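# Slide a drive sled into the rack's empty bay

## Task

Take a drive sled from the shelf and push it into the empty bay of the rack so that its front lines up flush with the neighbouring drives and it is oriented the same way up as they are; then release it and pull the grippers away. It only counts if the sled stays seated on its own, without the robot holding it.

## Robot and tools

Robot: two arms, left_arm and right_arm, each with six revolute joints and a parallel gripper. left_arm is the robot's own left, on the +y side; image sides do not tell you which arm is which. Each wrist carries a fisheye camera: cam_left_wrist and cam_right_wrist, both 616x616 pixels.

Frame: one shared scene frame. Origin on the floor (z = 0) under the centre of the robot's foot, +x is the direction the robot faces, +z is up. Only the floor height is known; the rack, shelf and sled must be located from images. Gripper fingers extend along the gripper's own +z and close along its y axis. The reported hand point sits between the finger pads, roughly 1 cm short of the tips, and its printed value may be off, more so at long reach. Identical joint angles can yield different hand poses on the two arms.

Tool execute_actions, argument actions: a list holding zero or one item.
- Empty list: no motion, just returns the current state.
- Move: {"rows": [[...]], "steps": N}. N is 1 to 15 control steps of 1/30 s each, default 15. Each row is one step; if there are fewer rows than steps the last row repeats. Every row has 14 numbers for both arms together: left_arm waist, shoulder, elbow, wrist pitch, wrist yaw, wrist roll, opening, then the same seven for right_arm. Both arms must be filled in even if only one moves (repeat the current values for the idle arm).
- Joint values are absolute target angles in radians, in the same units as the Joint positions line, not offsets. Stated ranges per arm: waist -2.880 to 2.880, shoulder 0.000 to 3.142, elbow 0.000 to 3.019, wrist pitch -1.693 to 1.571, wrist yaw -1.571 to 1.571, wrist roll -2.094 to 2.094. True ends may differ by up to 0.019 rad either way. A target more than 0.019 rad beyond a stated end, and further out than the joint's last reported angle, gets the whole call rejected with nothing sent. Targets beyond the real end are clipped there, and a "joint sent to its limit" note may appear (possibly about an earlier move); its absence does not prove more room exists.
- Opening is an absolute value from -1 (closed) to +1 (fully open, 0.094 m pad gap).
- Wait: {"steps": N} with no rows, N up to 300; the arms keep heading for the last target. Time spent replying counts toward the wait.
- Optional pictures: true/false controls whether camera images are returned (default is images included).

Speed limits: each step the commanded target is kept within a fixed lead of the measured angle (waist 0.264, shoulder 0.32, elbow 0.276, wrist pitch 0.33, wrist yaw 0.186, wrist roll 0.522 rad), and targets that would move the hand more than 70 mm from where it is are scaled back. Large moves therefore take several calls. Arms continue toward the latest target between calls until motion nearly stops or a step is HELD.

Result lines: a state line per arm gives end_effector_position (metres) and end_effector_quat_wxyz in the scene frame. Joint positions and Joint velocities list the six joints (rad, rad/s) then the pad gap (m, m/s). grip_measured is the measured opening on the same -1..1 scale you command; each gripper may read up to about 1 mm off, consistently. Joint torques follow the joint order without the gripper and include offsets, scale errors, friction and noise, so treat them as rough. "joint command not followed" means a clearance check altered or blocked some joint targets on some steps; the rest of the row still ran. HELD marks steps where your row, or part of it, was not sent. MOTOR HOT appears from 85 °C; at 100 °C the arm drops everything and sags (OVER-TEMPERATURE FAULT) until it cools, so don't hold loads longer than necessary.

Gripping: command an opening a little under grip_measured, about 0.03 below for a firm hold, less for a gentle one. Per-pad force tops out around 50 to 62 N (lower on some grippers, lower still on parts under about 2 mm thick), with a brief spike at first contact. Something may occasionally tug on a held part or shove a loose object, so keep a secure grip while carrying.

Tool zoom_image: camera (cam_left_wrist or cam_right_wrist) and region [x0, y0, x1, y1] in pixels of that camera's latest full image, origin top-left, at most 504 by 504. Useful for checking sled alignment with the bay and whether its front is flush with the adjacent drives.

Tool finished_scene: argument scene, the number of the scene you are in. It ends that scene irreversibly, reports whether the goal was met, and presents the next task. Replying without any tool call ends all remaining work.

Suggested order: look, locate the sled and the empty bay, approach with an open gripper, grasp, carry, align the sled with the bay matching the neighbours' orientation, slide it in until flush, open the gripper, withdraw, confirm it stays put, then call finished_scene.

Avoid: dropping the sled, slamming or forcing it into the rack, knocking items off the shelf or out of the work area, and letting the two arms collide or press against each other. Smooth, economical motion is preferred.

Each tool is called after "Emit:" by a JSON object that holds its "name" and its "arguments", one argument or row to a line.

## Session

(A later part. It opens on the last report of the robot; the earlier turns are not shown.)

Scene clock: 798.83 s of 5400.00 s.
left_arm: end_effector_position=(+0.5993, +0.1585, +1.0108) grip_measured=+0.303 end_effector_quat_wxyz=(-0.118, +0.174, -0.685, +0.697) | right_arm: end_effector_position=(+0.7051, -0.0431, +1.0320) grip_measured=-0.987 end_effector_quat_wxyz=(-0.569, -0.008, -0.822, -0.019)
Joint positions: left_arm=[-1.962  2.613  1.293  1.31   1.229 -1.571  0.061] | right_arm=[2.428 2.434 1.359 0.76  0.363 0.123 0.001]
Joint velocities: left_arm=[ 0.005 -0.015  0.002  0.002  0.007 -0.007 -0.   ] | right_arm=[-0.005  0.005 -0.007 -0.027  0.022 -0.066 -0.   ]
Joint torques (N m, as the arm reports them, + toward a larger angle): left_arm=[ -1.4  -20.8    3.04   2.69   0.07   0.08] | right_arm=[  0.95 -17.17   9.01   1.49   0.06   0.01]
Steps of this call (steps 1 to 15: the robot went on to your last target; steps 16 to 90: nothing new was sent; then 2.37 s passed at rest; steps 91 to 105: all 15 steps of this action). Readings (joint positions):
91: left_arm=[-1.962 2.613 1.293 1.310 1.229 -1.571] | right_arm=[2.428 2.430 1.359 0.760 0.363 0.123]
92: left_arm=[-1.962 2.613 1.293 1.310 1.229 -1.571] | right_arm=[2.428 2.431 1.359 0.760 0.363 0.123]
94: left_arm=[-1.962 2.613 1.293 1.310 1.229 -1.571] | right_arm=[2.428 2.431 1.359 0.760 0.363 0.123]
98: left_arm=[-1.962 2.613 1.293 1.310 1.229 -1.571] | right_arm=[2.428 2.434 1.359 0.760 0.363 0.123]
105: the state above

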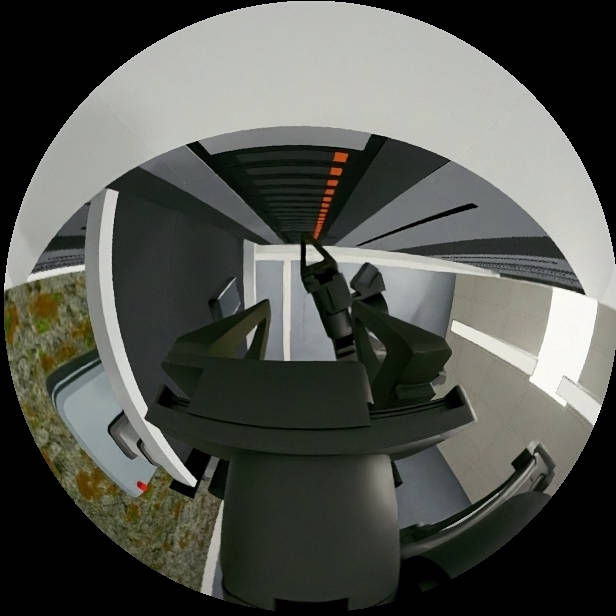

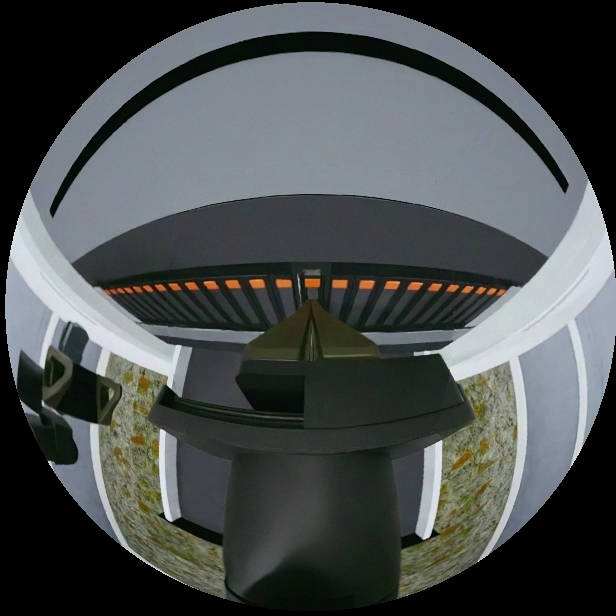

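Emit:
{"name": "execute_actions", "arguments": {
  "actions": [
    {"rows":[[-1.97,2.6,1.3,1.33,1.23,-1.57,0.3,2.415,2.465,1.425,0.745,0.36,0.12,-1],[-1.97,2.6,1.3,1.33,1.23,-1.57,0.3,2.415,2.465,1.425,0.745,0.36,0.12,-1],[-1.97,2.6,1.3,1.33,1.23,-1.57,0.3,2.415,2.465,1.425,0.745,0.36,0.12,-1],[-1.97,2.6,1.3,1.33,1.23,-1.57,0.3,2.41,2.472,1.45,0.735,0.355,0.12,-1]],"steps":15}
  ]
}}

Emit:
{"name": "zoom_image", "arguments": {
  "camera": "cam_right_wrist",
  "region": [250,230,370,350]
}}

Scene clock: 805.07 s of 5400.00 s.
left_arm: end_effector_position=(+0.5993, +0.1585, +1.0108) grip_measured=+0.303 end_effector_quat_wxyz=(-0.118, +0.174, -0.685, +0.697) | right_arm: end_effector_position=(+0.7078, -0.0417, +1.0260) grip_measured=-0.987 end_effector_quat_wxyz=(-0.565, -0.006, -0.825, -0.017)
Joint positions: left_arm=[-1.962  2.613  1.293  1.31   1.229 -1.571  0.061] | right_arm=[2.428 2.447 1.377 0.741 0.362 0.123 0.001]
Joint velocities: left_arm=[-0.024 -0.005  0.017  0.012 -0.037 -0.007 -0.   ] | right_arm=[-0.024 -0.015 -0.012  0.002  0.051 -0.051 -0.001]
Joint torques (N m, as the arm reports them, + toward a larger angle): left_arm=[ -1.48 -20.76   3.     2.68   0.07   0.08] | right_arm=[  0.16 -17.28  11.64   1.52  -0.28   0.  ]
Steps of this call (steps 1 to 15: the robot went on to your last target; steps 16 to 90: nothing new was sent; then 2.73 s passed at rest; steps 91 to 105: all 15 steps of this action). Readings (joint positions):
91: left_arm=[-1.962 2.613 1.293 1.310 1.229 -1.571] | right_arm=[2.428 2.435 1.362 0.758 0.363 0.123]
92: left_arm=[-1.962 2.613 1.293 1.310 1.229 -1.571] | right_arm=[2.428 2.438 1.367 0.755 0.363 0.123]
94: left_arm=[-1.962 2.613 1.293 1.310 1.229 -1.571] | right_arm=[2.428 2.439 1.371 0.750 0.363 0.123]
98: left_arm=[-1.962 2.613 1.293 1.310 1.229 -1.571] | right_arm=[2.428 2.444 1.375 0.743 0.362 0.123]
105: the state above

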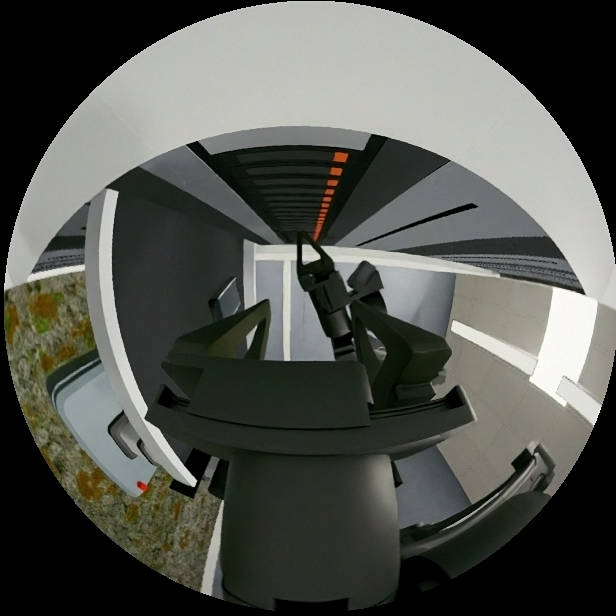

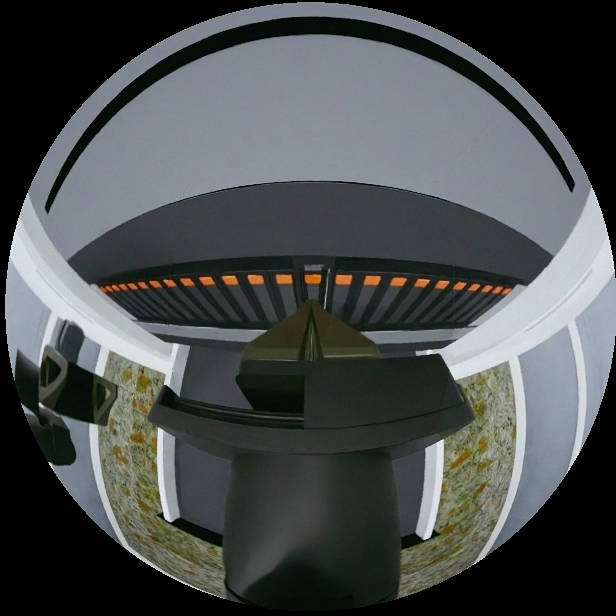

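Region (250, 230, 370, 350) of cam_right_wrist's 616x616 image, scaled by 4.200, with more detail than that image has.

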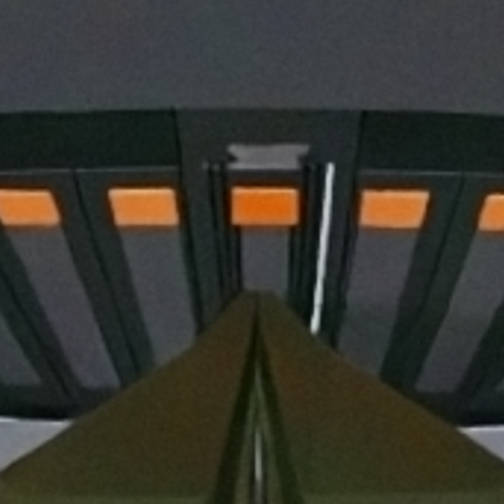

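Emit:
{"name": "execute_actions", "arguments": {
  "actions": [
    {"rows":[[-1.97,2.6,1.3,1.33,1.23,-1.57,0.3,2.428,2.44,1.36,0.75,0.365,0.12,-1],[-1.97,2.6,1.3,1.33,1.23,-1.57,0.3,2.435,2.43,1.33,0.77,0.375,0.12,-1],[-1.97,2.6,1.3,1.33,1.23,-1.57,0.3,2.445,2.42,1.3,0.79,0.385,0.12,-1],[-1.97,2.6,1.3,1.33,1.23,-1.57,0.3,2.455,2.41,1.265,0.815,0.397,0.12,-1],[-1.97,2.6,1.3,1.33,1.23,-1.57,0.3,2.465,2.4,1.23,0.84,0.408,0.12,-1],[-1.97,2.6,1.3,1.33,1.23,-1.57,0.3,2.475,2.39,1.19,0.87,0.42,0.12,-1],[-1.97,2.6,1.3,1.33,1.23,-1.57,0.3,2.485,2.385,1.15,0.9,0.435,0.12,-1],[-1.97,2.6,1.3,1.33,1.23,-1.57,0.3,2.495,2.38,1.1,0.925,0.45,0.12,-1]],"steps":15}
  ]
}}

Emit:
{"name": "zoom_image", "arguments": {
  "camera": "cam_left_wrist",
  "region": [250,170,370,290]
}}

Emit:
{"name": "zoom_image", "arguments": {
  "camera": "cam_right_wrist",
  "region": [250,170,370,300]
}}

Scene clock: 817.07 s of 5400.00 s.
left_arm: end_effector_position=(+0.5993, +0.1585, +1.0108) grip_measured=+0.303 end_effector_quat_wxyz=(-0.118, +0.174, -0.685, +0.697) | right_arm: end_effector_position=(+0.6056, -0.0428, +1.0150) grip_measured=-0.987 end_effector_quat_wxyz=(-0.552, +0.007, -0.834, +0.002)
Joint positions: left_arm=[-1.962  2.613  1.293  1.31   1.229 -1.571  0.061] | right_arm=[2.504 2.379 1.096 0.906 0.448 0.123 0.001]
Joint velocities: left_arm=[-0.005 -0.005 -0.012  0.012 -0.037 -0.066 -0.001] | right_arm=[ 0.054 -0.015  0.007  0.105  0.051 -0.037 -0.   ]
Joint torques (N m, as the arm reports them, + toward a larger angle): left_arm=[ -1.41 -20.72   3.01   2.68   0.07   0.08] | right_arm=[  1.15 -16.18   3.94   2.25   0.17   0.01]
Steps of this call (steps 1 to 15: the robot went on to your last target; steps 16 to 90: nothing new was sent; then 8.50 s passed at rest; steps 91 to 105: all 15 steps of this action). Readings (joint positions):
91: left_arm=[-1.962 2.613 1.293 1.310 1.229 -1.571] | right_arm=[2.428 2.446 1.374 0.741 0.363 0.123]
92: left_arm=[-1.962 2.613 1.293 1.310 1.229 -1.571] | right_arm=[2.428 2.445 1.368 0.745 0.367 0.123]
94: left_arm=[-1.962 2.613 1.293 1.310 1.229 -1.571] | right_arm=[2.430 2.433 1.332 0.770 0.386 0.123]
98: left_arm=[-1.962 2.613 1.293 1.310 1.229 -1.571] | right_arm=[2.451 2.390 1.188 0.865 0.437 0.123]
105: the state above

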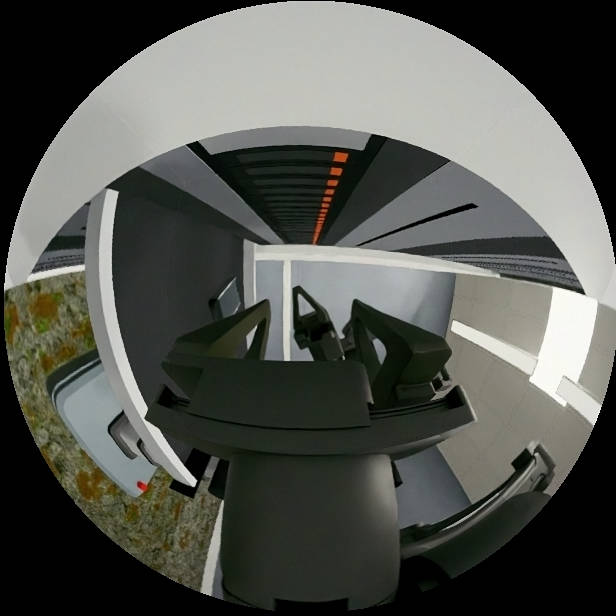

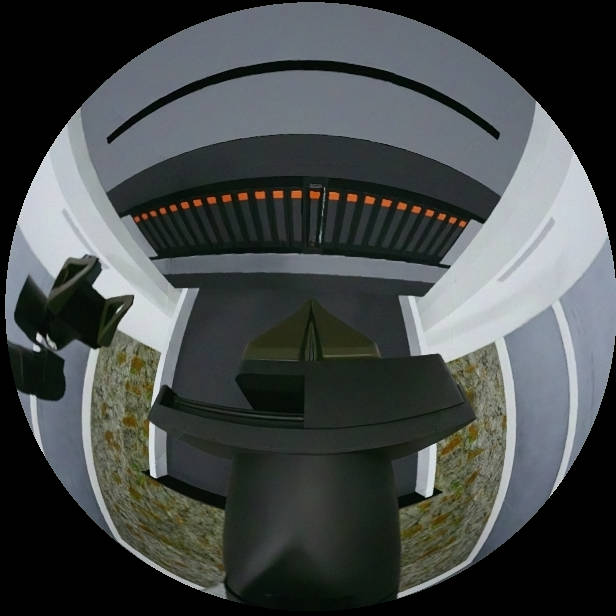

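Region (250, 170, 370, 290) of cam_left_wrist's 616x616 image, scaled by 4.200, with more detail than that image has.

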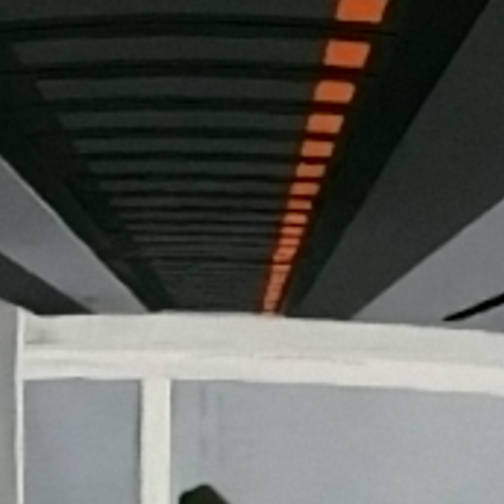

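Region (250, 170, 370, 300) of cam_right_wrist's 616x616 image, scaled by 3.877, with more detail than that image has; it fills the left 465 columns of this view, and the rest is white.

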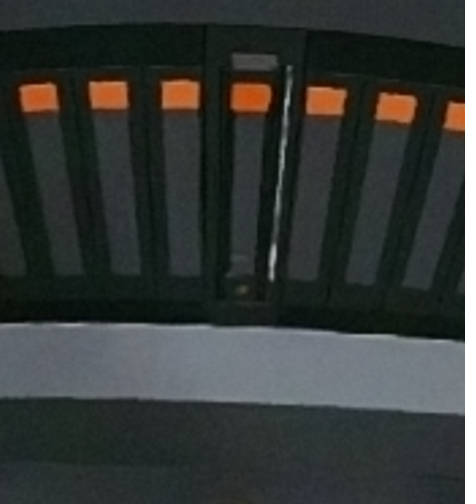

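The side view shows the orange row unbroken, so the sled is flush, and both arms are clear of it.

Emit:
{"name": "finished_scene", "arguments": {
  "scene": 1
}}

The scene is finished: the task was done.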